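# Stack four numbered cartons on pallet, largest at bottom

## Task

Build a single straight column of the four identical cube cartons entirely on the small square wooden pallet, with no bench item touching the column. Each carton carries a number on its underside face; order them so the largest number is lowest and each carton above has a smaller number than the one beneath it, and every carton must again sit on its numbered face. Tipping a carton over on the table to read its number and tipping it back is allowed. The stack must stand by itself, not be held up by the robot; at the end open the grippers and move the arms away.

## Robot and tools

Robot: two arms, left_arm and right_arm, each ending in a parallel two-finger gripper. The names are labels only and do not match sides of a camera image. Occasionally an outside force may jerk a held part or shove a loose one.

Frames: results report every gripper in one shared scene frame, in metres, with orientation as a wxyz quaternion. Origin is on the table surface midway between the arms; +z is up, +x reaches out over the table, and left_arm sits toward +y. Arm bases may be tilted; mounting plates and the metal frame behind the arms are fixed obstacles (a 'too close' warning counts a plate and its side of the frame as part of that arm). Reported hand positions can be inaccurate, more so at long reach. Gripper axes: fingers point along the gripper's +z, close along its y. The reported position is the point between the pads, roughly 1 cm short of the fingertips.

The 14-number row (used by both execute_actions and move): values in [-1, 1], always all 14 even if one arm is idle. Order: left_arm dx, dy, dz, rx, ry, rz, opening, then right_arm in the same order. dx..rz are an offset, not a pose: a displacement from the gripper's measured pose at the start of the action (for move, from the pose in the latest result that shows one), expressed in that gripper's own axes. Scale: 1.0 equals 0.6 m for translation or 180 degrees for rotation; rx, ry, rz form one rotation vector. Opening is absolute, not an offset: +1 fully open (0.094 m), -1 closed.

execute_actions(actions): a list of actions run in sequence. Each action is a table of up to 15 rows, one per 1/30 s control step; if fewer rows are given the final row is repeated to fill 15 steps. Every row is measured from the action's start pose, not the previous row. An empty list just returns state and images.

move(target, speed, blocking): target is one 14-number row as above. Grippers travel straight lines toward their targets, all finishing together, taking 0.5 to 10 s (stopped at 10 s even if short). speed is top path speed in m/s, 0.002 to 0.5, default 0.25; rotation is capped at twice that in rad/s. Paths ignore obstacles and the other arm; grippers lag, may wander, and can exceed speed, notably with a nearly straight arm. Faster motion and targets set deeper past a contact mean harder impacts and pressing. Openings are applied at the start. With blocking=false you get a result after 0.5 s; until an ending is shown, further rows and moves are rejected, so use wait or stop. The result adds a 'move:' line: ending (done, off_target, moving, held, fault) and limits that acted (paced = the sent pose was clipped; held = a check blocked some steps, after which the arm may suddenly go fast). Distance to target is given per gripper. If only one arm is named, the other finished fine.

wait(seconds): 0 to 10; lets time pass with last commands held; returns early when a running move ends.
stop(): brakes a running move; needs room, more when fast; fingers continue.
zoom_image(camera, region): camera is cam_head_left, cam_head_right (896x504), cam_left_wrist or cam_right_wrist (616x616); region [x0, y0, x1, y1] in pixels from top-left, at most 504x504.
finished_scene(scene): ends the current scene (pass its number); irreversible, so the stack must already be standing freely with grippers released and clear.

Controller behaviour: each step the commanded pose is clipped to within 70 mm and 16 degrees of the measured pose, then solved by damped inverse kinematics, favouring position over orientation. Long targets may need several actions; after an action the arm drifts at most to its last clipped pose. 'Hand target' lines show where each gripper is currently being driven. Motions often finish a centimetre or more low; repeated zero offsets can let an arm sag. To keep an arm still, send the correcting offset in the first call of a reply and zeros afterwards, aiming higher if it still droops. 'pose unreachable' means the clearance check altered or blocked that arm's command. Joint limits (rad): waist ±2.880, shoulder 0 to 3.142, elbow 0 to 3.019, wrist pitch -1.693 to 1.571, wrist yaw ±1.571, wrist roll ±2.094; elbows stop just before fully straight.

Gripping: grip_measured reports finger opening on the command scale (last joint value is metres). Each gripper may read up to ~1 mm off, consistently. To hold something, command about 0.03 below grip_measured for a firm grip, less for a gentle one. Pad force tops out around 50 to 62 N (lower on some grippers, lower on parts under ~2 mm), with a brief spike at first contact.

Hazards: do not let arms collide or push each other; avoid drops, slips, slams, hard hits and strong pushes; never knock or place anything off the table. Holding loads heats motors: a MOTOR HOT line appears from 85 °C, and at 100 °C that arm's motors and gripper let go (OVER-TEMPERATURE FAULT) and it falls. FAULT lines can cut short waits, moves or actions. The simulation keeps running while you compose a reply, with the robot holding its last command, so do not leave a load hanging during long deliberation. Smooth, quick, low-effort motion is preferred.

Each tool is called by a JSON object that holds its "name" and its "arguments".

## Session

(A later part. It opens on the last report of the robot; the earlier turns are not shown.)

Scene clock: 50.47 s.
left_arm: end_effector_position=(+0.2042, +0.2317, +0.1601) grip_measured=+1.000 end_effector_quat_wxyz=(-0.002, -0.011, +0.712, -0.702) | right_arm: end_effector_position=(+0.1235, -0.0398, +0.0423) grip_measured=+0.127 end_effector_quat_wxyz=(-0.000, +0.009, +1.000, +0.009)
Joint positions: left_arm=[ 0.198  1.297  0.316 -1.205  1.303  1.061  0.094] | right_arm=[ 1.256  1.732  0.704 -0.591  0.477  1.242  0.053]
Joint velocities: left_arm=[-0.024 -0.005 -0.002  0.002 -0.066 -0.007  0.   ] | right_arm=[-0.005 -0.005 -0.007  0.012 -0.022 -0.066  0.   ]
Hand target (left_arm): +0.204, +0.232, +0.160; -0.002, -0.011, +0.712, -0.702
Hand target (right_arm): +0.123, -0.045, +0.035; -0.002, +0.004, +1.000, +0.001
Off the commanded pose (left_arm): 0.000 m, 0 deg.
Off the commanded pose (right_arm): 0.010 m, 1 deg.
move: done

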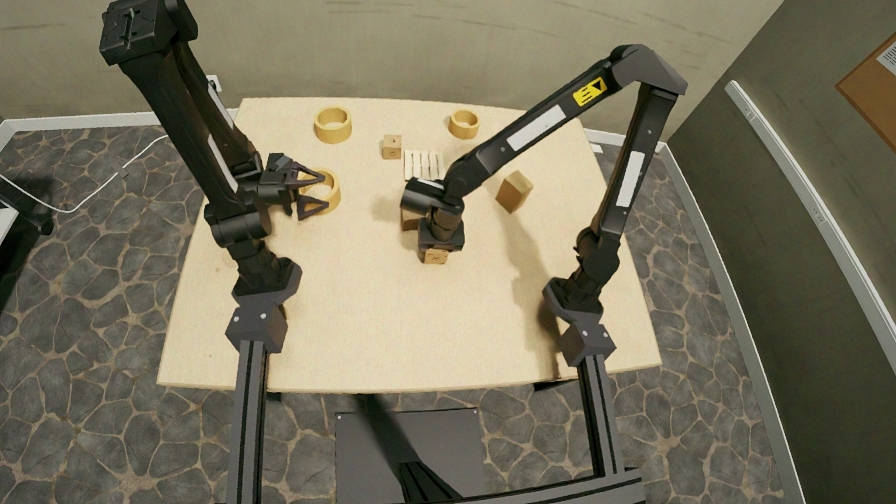

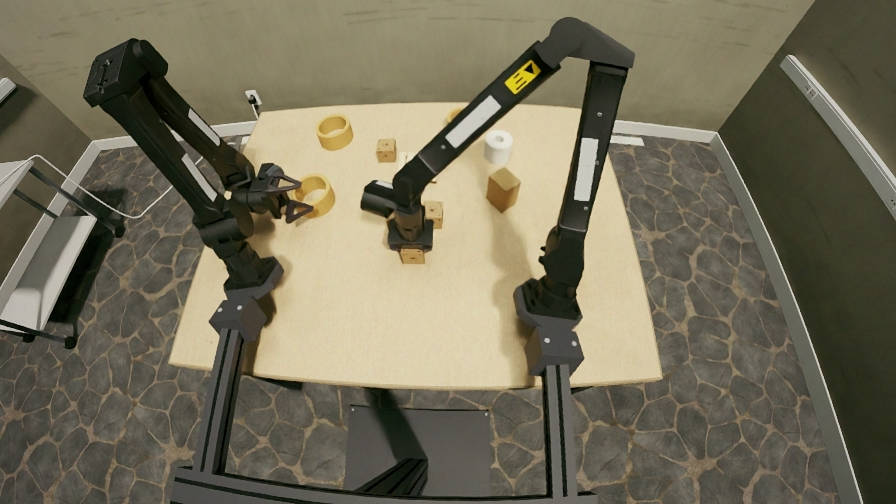

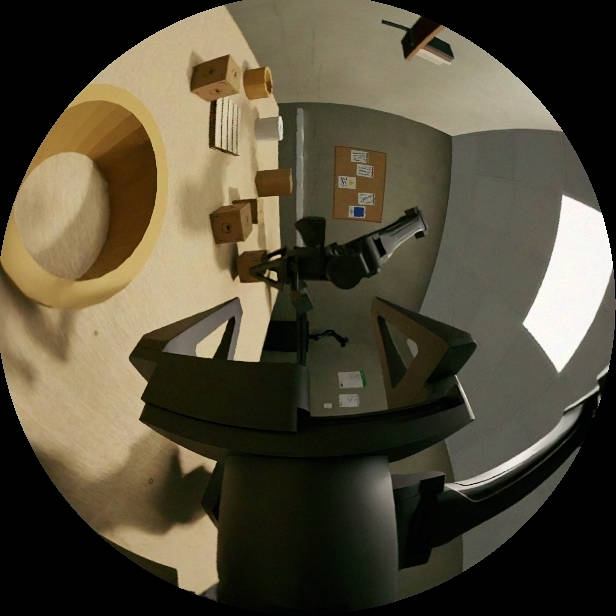

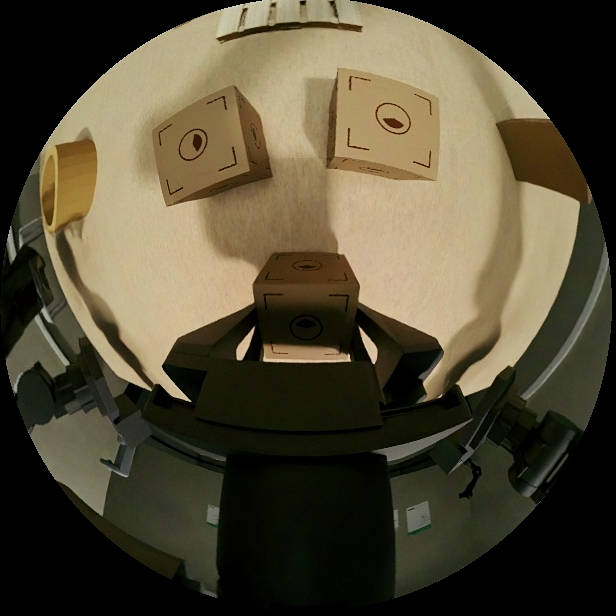

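{"name": "execute_actions", "arguments": {"actions": [[[0,0,0,0,0,0,1,0,0,0.02,0,0,0,0.08]],[[0,0,0,0,0,0,1,0,0,0,0,0,0,1]],[[0,0,0,0,0,0,1,-0.005,0.005,-0.03,0,0,0,1],[0,0,0,0,0,0,1,-0.01,0.01,-0.06,0,0,0,1],[0,0,0,0,0,0,1,-0.015,0.01,-0.1,0,0,0,1]],[[0,0,0,0,0,0,1,0,0,-0.06,0,0,0,1]]]}}

{"name": "move", "arguments": {"target": [0,0,0,0,0,0,1,-0.6,0.19,0,0,0,0,1]}}

Scene clock: 52.67 s.
left_arm: end_effector_position=(+0.2042, +0.2317, +0.1601) grip_measured=+1.000 end_effector_quat_wxyz=(-0.002, -0.011, +0.712, -0.702) | right_arm: end_effector_position=(+0.1211, -0.0574, +0.1166) grip_measured=+1.000 end_effector_quat_wxyz=(-0.003, -0.008, +1.000, -0.006)
Joint positions: left_arm=[ 0.198  1.297  0.316 -1.205  1.303  1.061  0.094] | right_arm=[ 1.352  1.554  0.743 -0.889  0.473  1.33   0.094]
Joint velocities: left_arm=[-0.005 -0.024 -0.017  0.002 -0.037 -0.022  0.   ] | right_arm=[ 0.015 -0.005  0.002  0.017  0.037 -0.022  0.   ]
Hand target (left_arm): +0.204, +0.232, +0.160; -0.002, -0.011, +0.712, -0.702
Hand target (right_arm): +0.128, -0.043, +0.129; +0.001, +0.004, +1.000, +0.011
Off the commanded pose (left_arm): 0.000 m, 0 deg.
Off the commanded pose (right_arm): 0.021 m, 2 deg.

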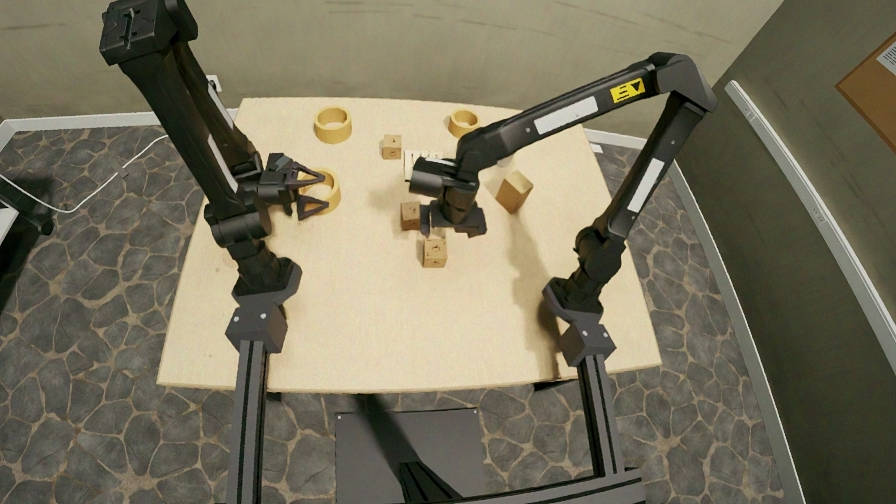

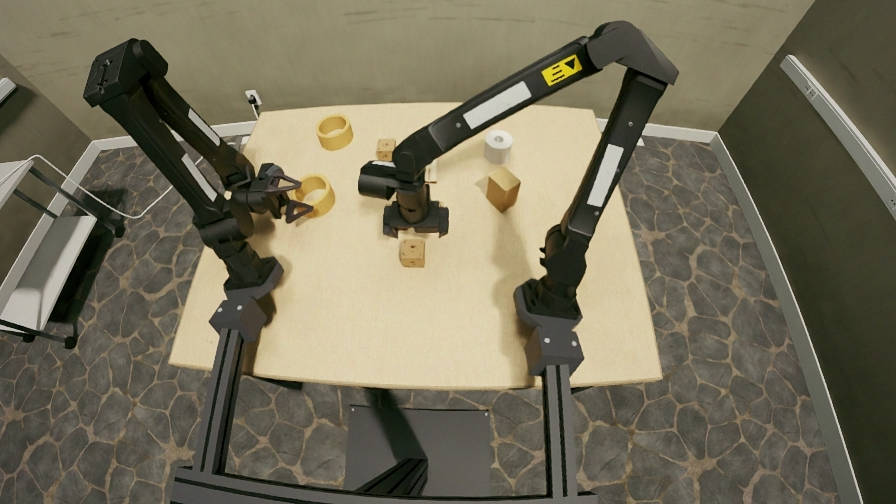

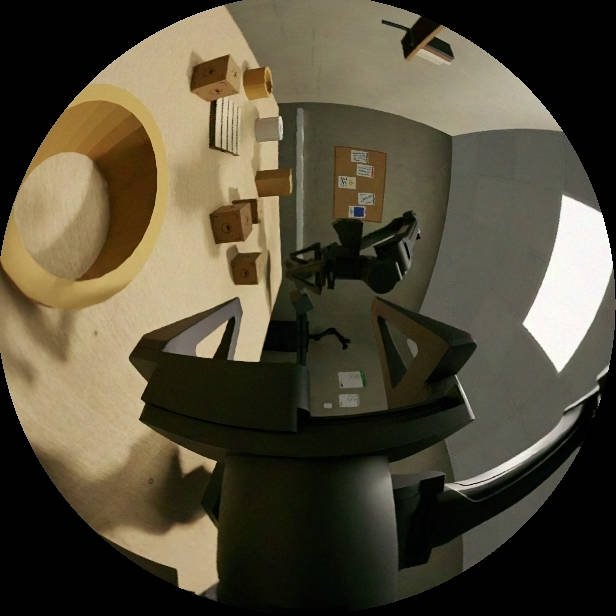

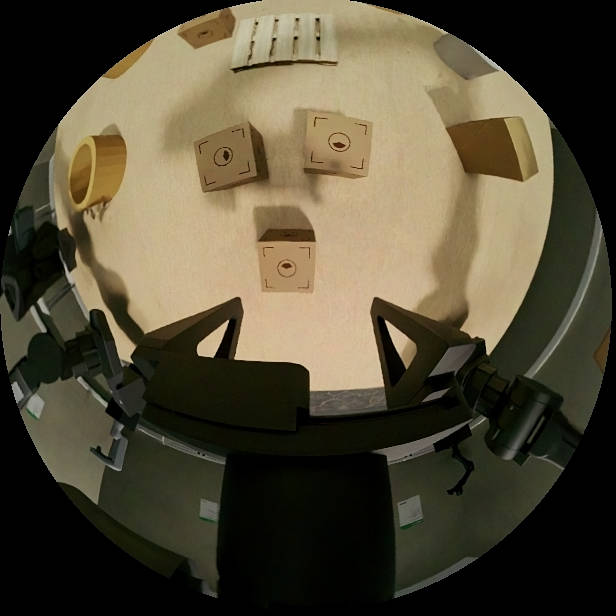

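Scene clock: 54.70 s.
left_arm: end_effector_position=(+0.2042, +0.2317, +0.1601) grip_measured=+1.000 end_effector_quat_wxyz=(-0.002, -0.011, +0.712, -0.702) | right_arm: end_effector_position=(+0.4680, +0.0577, +0.1270) grip_measured=+1.000 end_effector_quat_wxyz=(-0.003, -0.006, +1.000, +0.000)
Joint positions: left_arm=[ 0.198  1.297  0.316 -1.205  1.303  1.061  0.094] | right_arm=[ 0.887  1.959  1.714 -1.202  0.467  0.804  0.094]
Joint velocities: left_arm=[ 0.005 -0.015 -0.027  0.007 -0.037  0.095  0.   ] | right_arm=[-0.005 -0.005 -0.002 -0.007  0.022 -0.066  0.   ]
Hand target (left_arm): +0.204, +0.232, +0.160; -0.002, -0.011, +0.712, -0.702
Hand target (right_arm): +0.479, +0.063, +0.121; -0.003, -0.008, +1.000, +0.000
Off the commanded pose (left_arm): 0.000 m, 0 deg.
Off the commanded pose (right_arm): 0.018 m, 1 deg.
move: off_target (right_arm)

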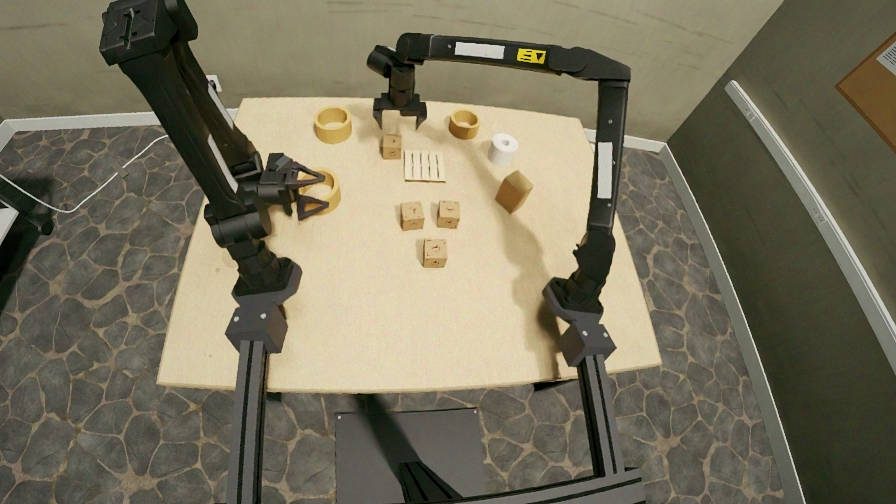

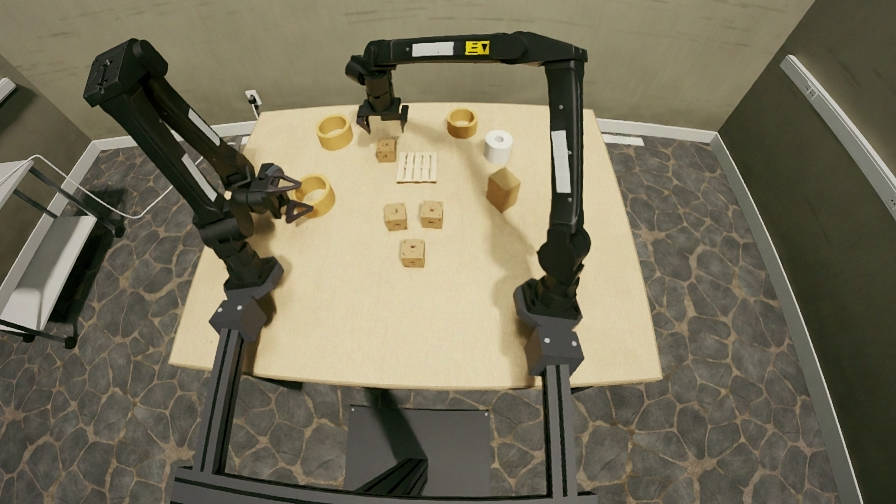

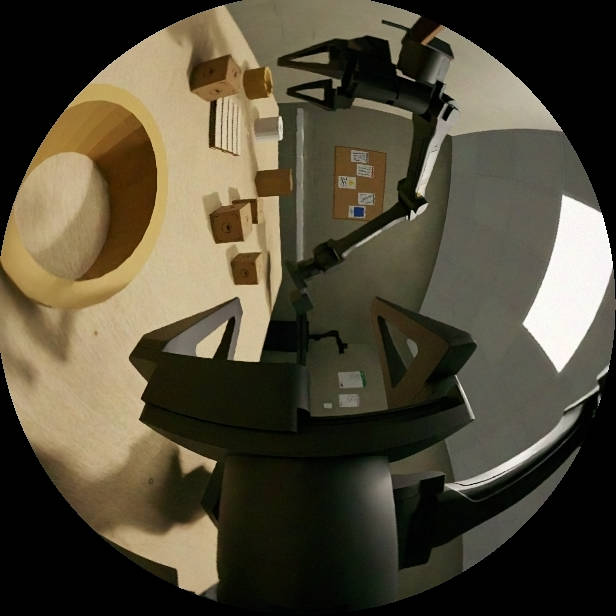

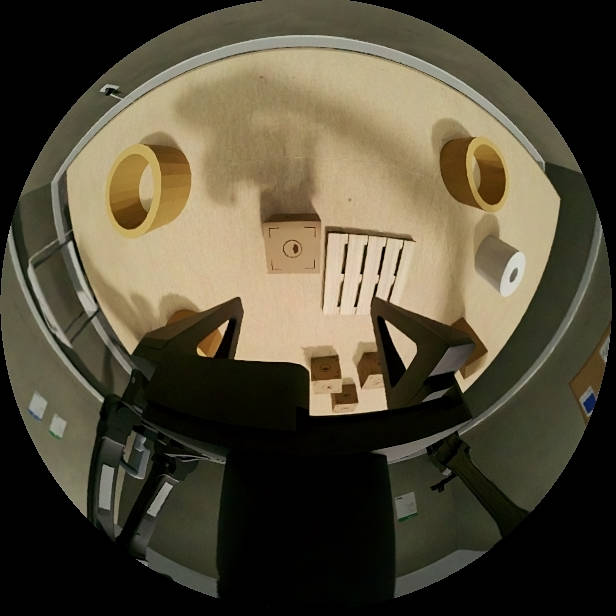

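{"name": "move", "arguments": {"target": [0,0,0,0,0,0,1,-0.02,0.015,0.13,0,0,-0.01,1], "speed": 0.1}}

Scene clock: 56.07 s.
left_arm: end_effector_position=(+0.2042, +0.2317, +0.1601) grip_measured=+1.000 end_effector_quat_wxyz=(-0.002, -0.011, +0.712, -0.702) | right_arm: end_effector_position=(+0.4811, +0.0697, +0.0669) grip_measured=+1.000 end_effector_quat_wxyz=(+0.004, -0.017, +1.000, +0.008)
Joint positions: left_arm=[ 0.198  1.297  0.316 -1.205  1.303  1.061  0.094] | right_arm=[ 0.841  2.046  1.714 -1.069  0.459  0.721  0.094]
Joint velocities: left_arm=[ 0.005 -0.005  0.017 -0.007 -0.022 -0.051  0.   ] | right_arm=[-0.015  0.005  0.012 -0.017  0.007  0.007  0.   ]
Hand target (left_arm): +0.204, +0.232, +0.160; -0.002, -0.011, +0.712, -0.702
Hand target (right_arm): +0.481, +0.066, +0.050; -0.003, -0.022, +1.000, +0.001
Off the commanded pose (left_arm): 0.000 m, 0 deg.
Off the commanded pose (right_arm): 0.018 m, 1 deg.
move: off_target (right_arm)

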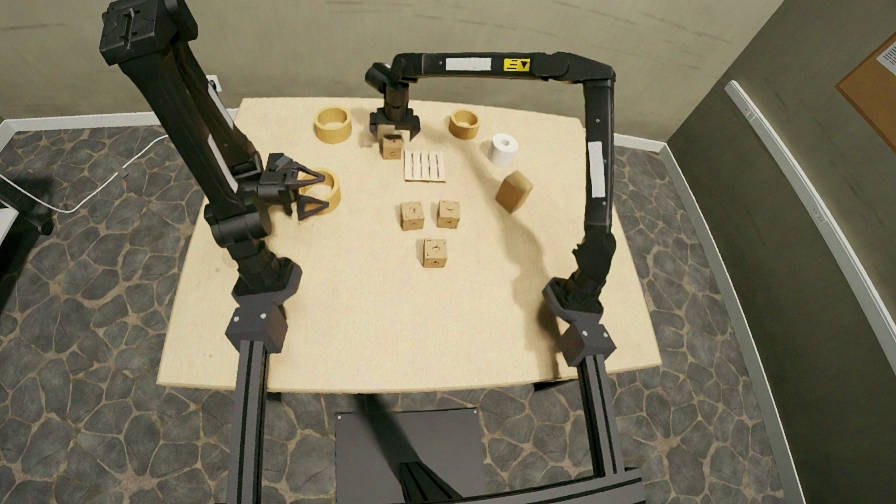

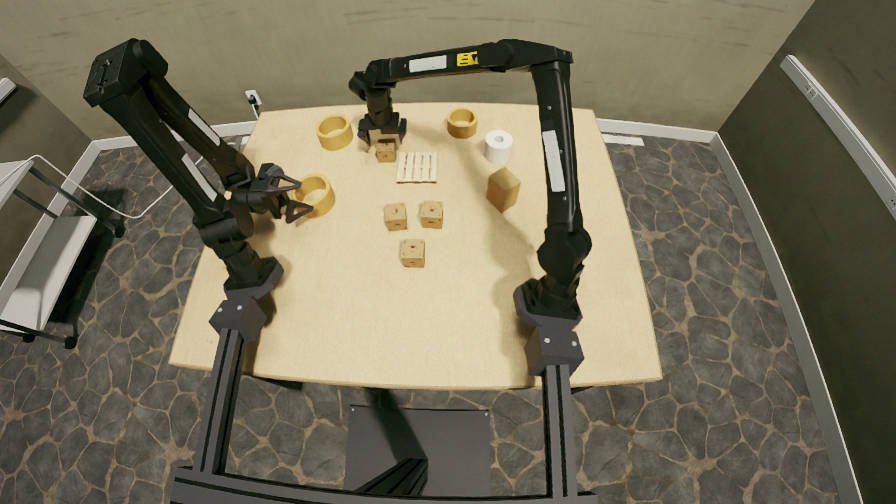

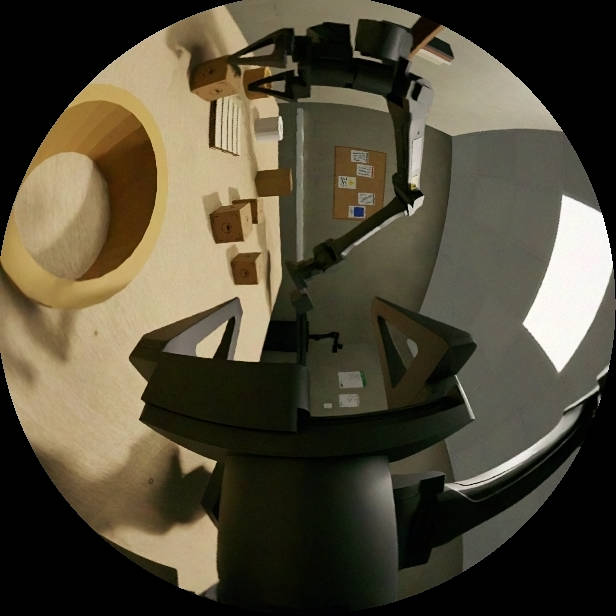

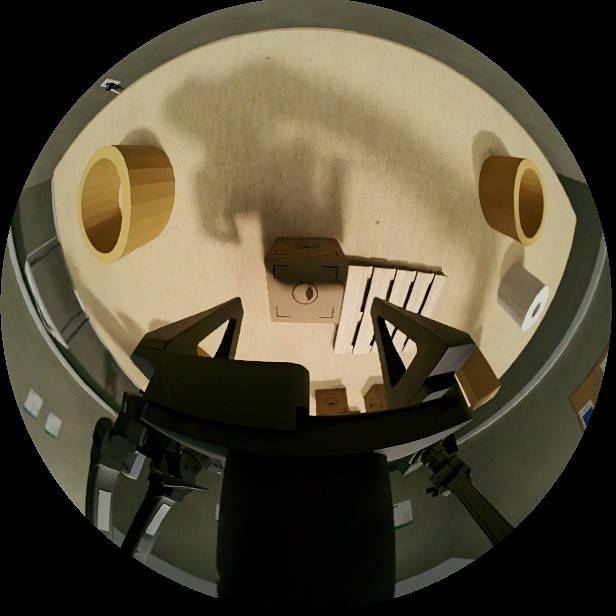

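{"name": "move", "arguments": {"target": [0,0,0,0,0,0,1,0.008,-0.005,0.085,0.005,0.003,0,1], "speed": 0.08}}

{"name": "execute_actions", "arguments": {"actions": [[[0,0,0,0,0,0,1,0,0,0,0,0,0,0.08]]]}}

Scene clock: 57.30 s.
left_arm: end_effector_position=(+0.2042, +0.2317, +0.1601) grip_measured=+1.000 end_effector_quat_wxyz=(-0.002, -0.011, +0.712, -0.702) | right_arm: end_effector_position=(+0.4817, +0.0723, +0.0382) grip_measured=+1.000 end_effector_quat_wxyz=(+0.010, -0.012, +1.000, +0.011)
Joint positions: left_arm=[ 0.198  1.297  0.316 -1.205  1.303  1.061  0.094] | right_arm=[ 0.824  2.078  1.693 -0.993  0.459  0.707  0.094]
Joint velocities: left_arm=[ 0.005  0.005 -0.007 -0.007 -0.037  0.022  0.   ] | right_arm=[-0.005 -0.015 -0.017 -0.012 -0.037 -0.022  0.   ]
Hand target (left_arm): +0.204, +0.232, +0.160; -0.002, -0.011, +0.712, -0.702
Hand target (right_arm): +0.477, +0.067, +0.017; -0.001, -0.017, +1.000, +0.001
Off the commanded pose (left_arm): 0.000 m, 0 deg.
Off the commanded pose (right_arm): 0.023 m, 2 deg.
move: off_target (right_arm)

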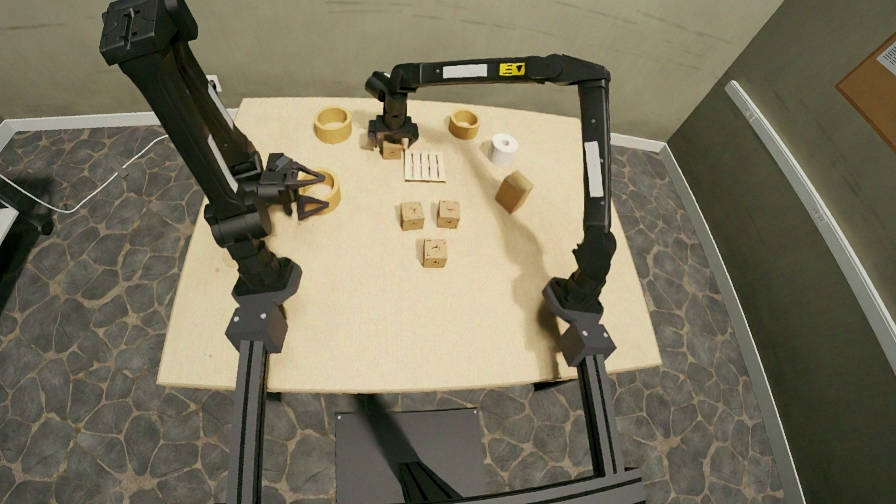

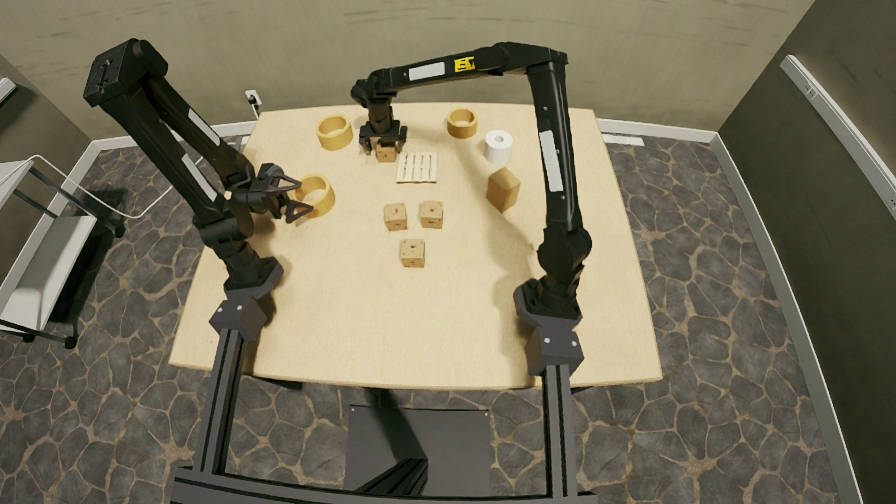

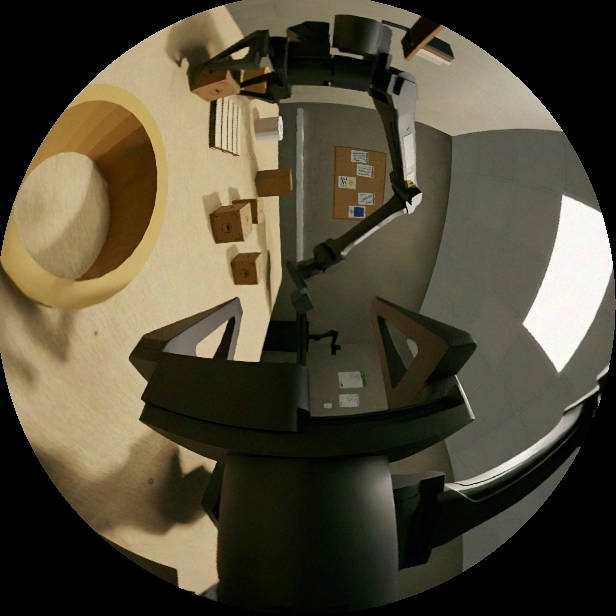

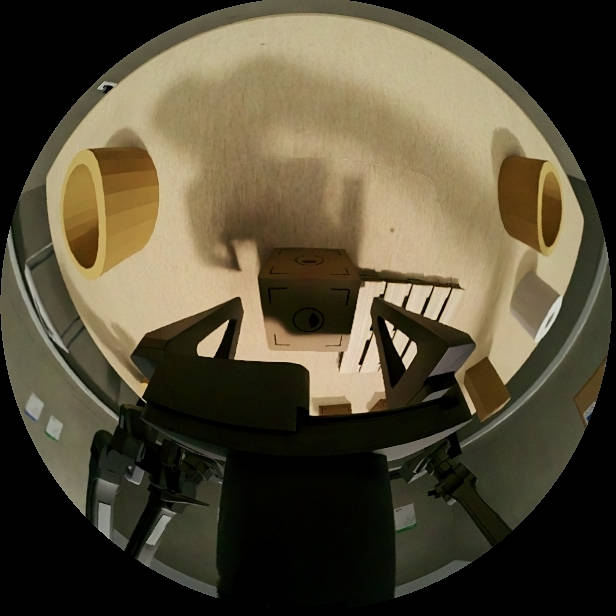

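Scene clock: 57.80 s.
left_arm: end_effector_position=(+0.2042, +0.2317, +0.1601) grip_measured=+1.000 end_effector_quat_wxyz=(-0.002, -0.011, +0.712, -0.702) | right_arm: end_effector_position=(+0.4817, +0.0723, +0.0382) grip_measured=+0.124 end_effector_quat_wxyz=(+0.010, -0.012, +1.000, +0.011)
Joint positions: left_arm=[ 0.198  1.297  0.316 -1.205  1.303  1.061  0.094] | right_arm=[ 0.824  2.078  1.693 -0.993  0.459  0.707  0.053]
Joint velocities: left_arm=[-0.015 -0.015  0.002 -0.012  0.007 -0.051  0.   ] | right_arm=[ 0.005  0.005  0.002 -0.007  0.022  0.007  0.001]
Hand target (left_arm): +0.204, +0.232, +0.160; -0.002, -0.011, +0.712, -0.702
Hand target (right_arm): +0.482, +0.072, +0.038; +0.010, -0.012, +1.000, +0.011
Off the commanded pose (left_arm): 0.000 m, 0 deg.
Off the commanded pose (right_arm): 0.000 m, 0 deg.

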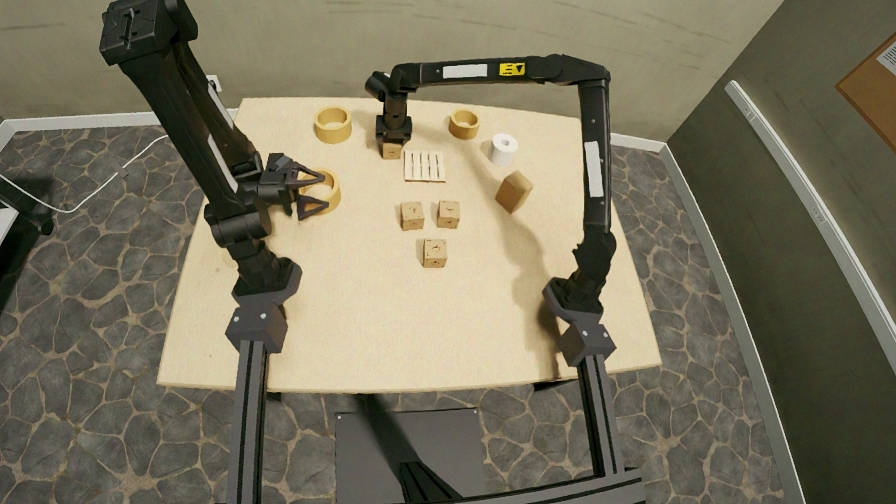

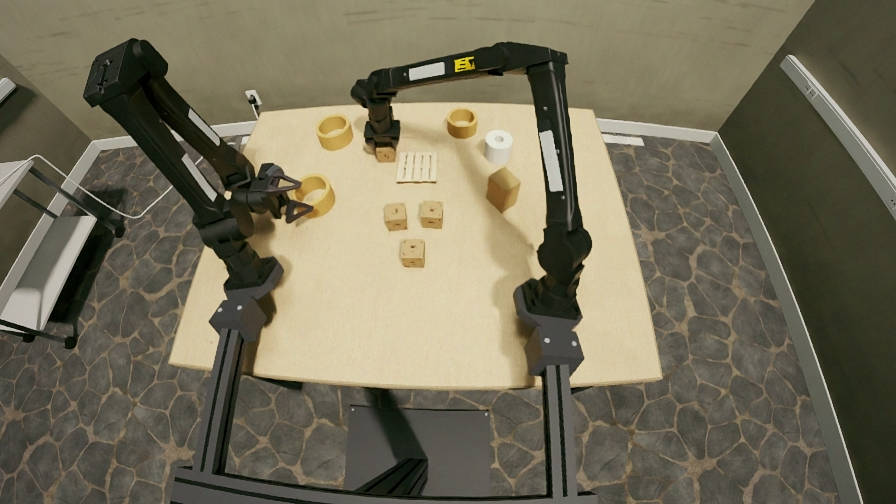

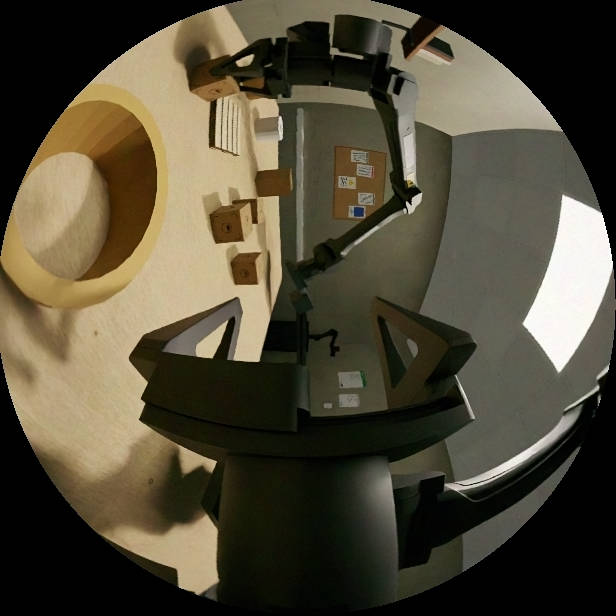

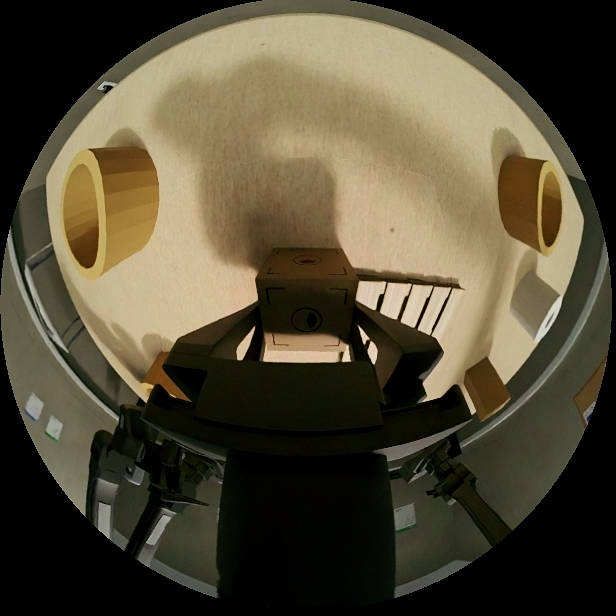

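{"name": "move", "arguments": {"target": [0,0,0,0,0,0,1,0,0,-0.1,0,0,0,0.08], "speed": 0.12}}

{"name": "move", "arguments": {"target": [0,0,0,0,0,0,1,0.2,-0.08,-0.3,-0.22,0,0,0.08]}}

{"name": "zoom_image", "arguments": {"camera": "cam_left_wrist", "region": [280,60,530,310]}}

Scene clock: 59.10 s.
left_arm: end_effector_position=(+0.2042, +0.2317, +0.1601) grip_measured=+1.000 end_effector_quat_wxyz=(-0.002, -0.011, +0.712, -0.702) | right_arm: end_effector_position=(+0.4677, +0.0641, +0.0758) grip_measured=+0.124 end_effector_quat_wxyz=(-0.005, -0.023, +1.000, -0.003)
Joint positions: left_arm=[ 0.198  1.297  0.316 -1.205  1.303  1.061  0.094] | right_arm=[ 0.856  2.026  1.693 -1.107  0.465  0.741  0.053]
Joint velocities: left_arm=[-0.015  0.005  0.007 -0.007  0.037 -0.007  0.   ] | right_arm=[ 0.005  0.005  0.002 -0.002  0.007  0.037  0.001]
Hand target (left_arm): +0.204, +0.232, +0.160; -0.002, -0.011, +0.712, -0.702
Hand target (right_arm): +0.479, +0.071, +0.098; +0.010, -0.012, +1.000, +0.011
Off the commanded pose (left_arm): 0.000 m, 0 deg.
Off the commanded pose (right_arm): 0.027 m, 3 deg.
move: off_target (right_arm)

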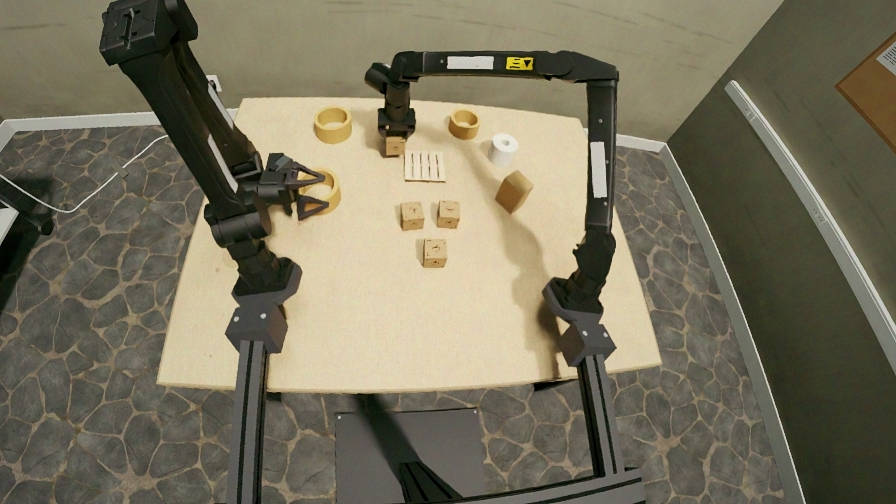

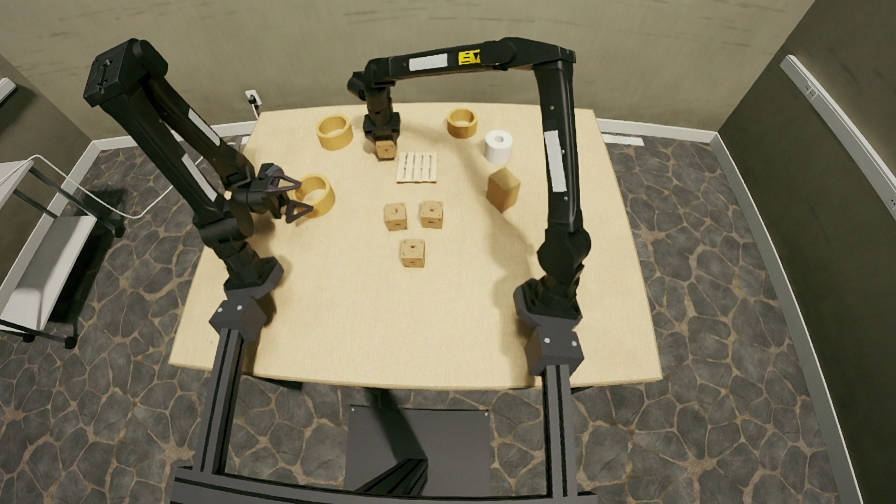

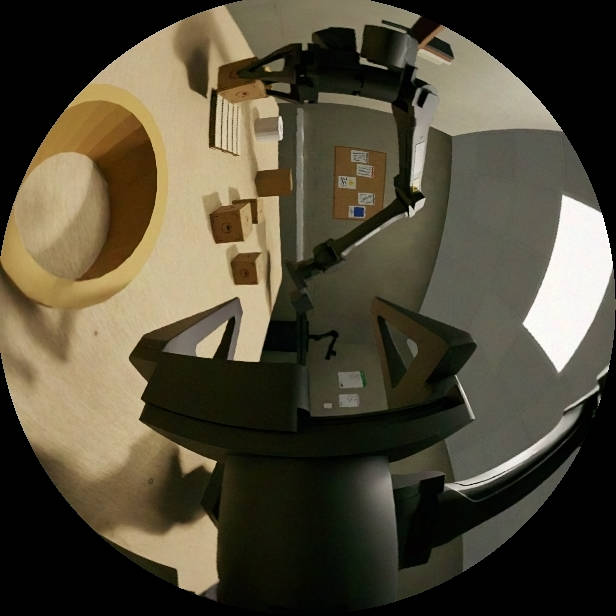

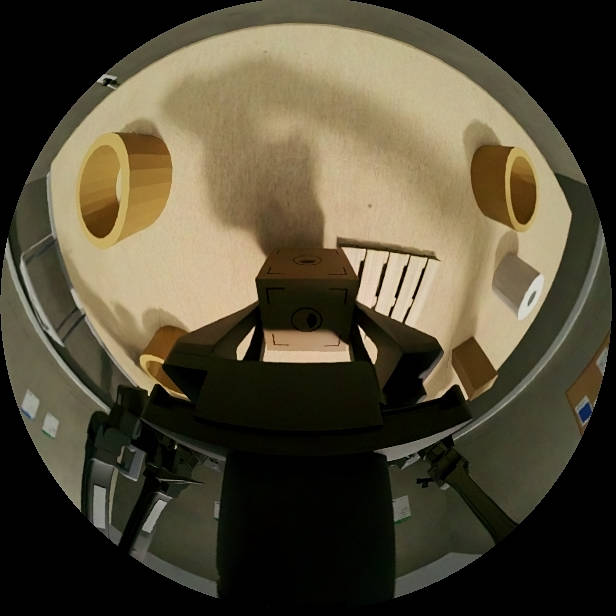

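Scene clock: 60.90 s.
left_arm: end_effector_position=(+0.2042, +0.2317, +0.1601) grip_measured=+1.000 end_effector_quat_wxyz=(-0.002, -0.011, +0.712, -0.702) | right_arm: end_effector_position=(+0.3520, +0.0101, +0.2504) grip_measured=+0.124 end_effector_quat_wxyz=(-0.013, -0.021, +0.944, +0.329)
Joint positions: left_arm=[ 0.198  1.297  0.316 -1.205  1.303  1.061  0.094] | right_arm=[ 0.928  1.341  1.077 -0.737 -0.025  0.708  0.053]
Joint velocities: left_arm=[ 0.005 -0.005 -0.002 -0.002 -0.037  0.022  0.   ] | right_arm=[-0.024 -0.005 -0.017 -0.007 -0.007  0.022  0.001]
Hand target (left_arm): +0.204, +0.232, +0.160; -0.002, -0.011, +0.712, -0.702
Hand target (right_arm): +0.347, +0.014, +0.254; -0.011, -0.024, +0.942, +0.335
Off the commanded pose (left_arm): 0.000 m, 0 deg.
Off the commanded pose (right_arm): 0.007 m, 1 deg.
move: done

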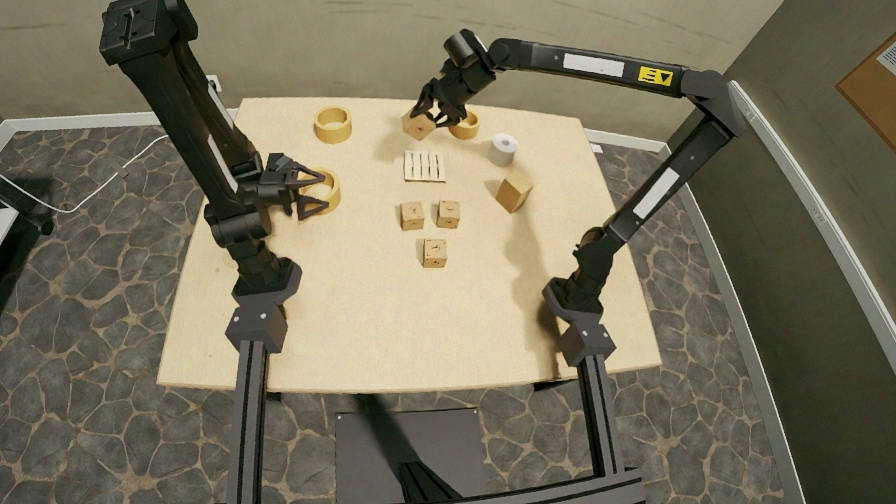

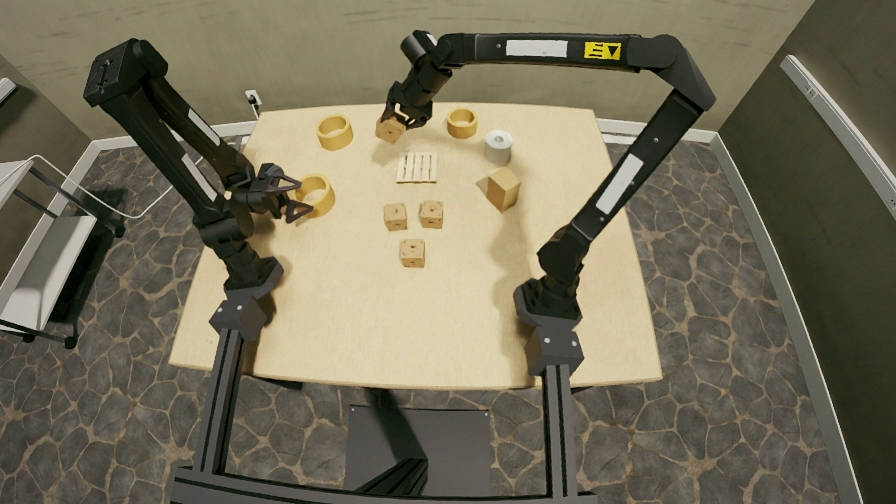

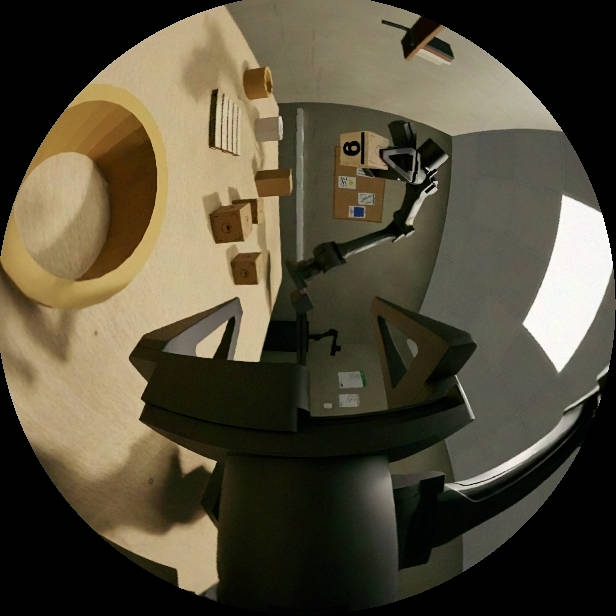

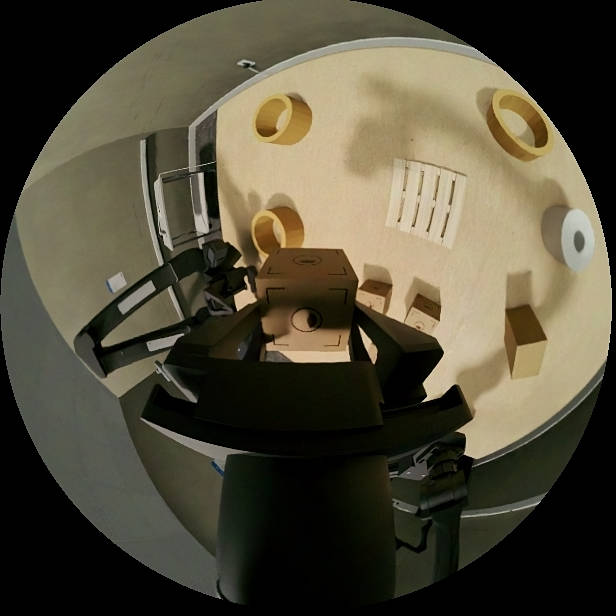

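Region (280, 60, 530, 310) of cam_left_wrist's 616x616 image, scaled by 2.016, with more detail than that image has.

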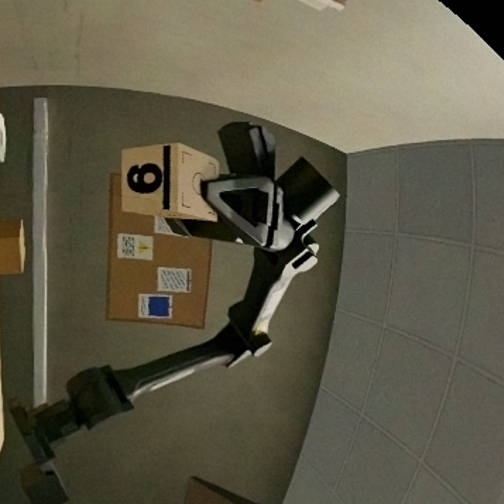

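{"name": "zoom_image", "arguments": {"camera": "cam_left_wrist", "region": [330,120,390,180]}}

Region (330, 120, 390, 180) of cam_left_wrist's 616x616 image, scaled by 8.400, with more detail than that image has.

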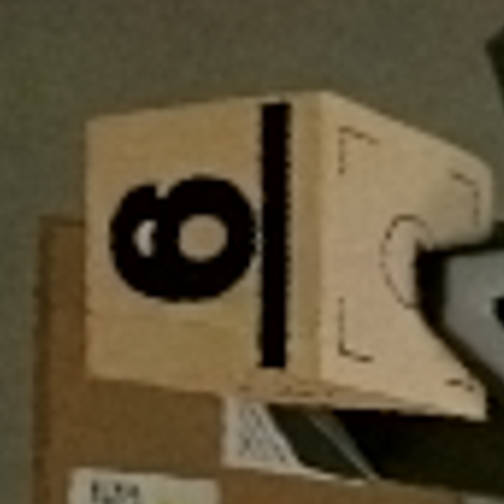

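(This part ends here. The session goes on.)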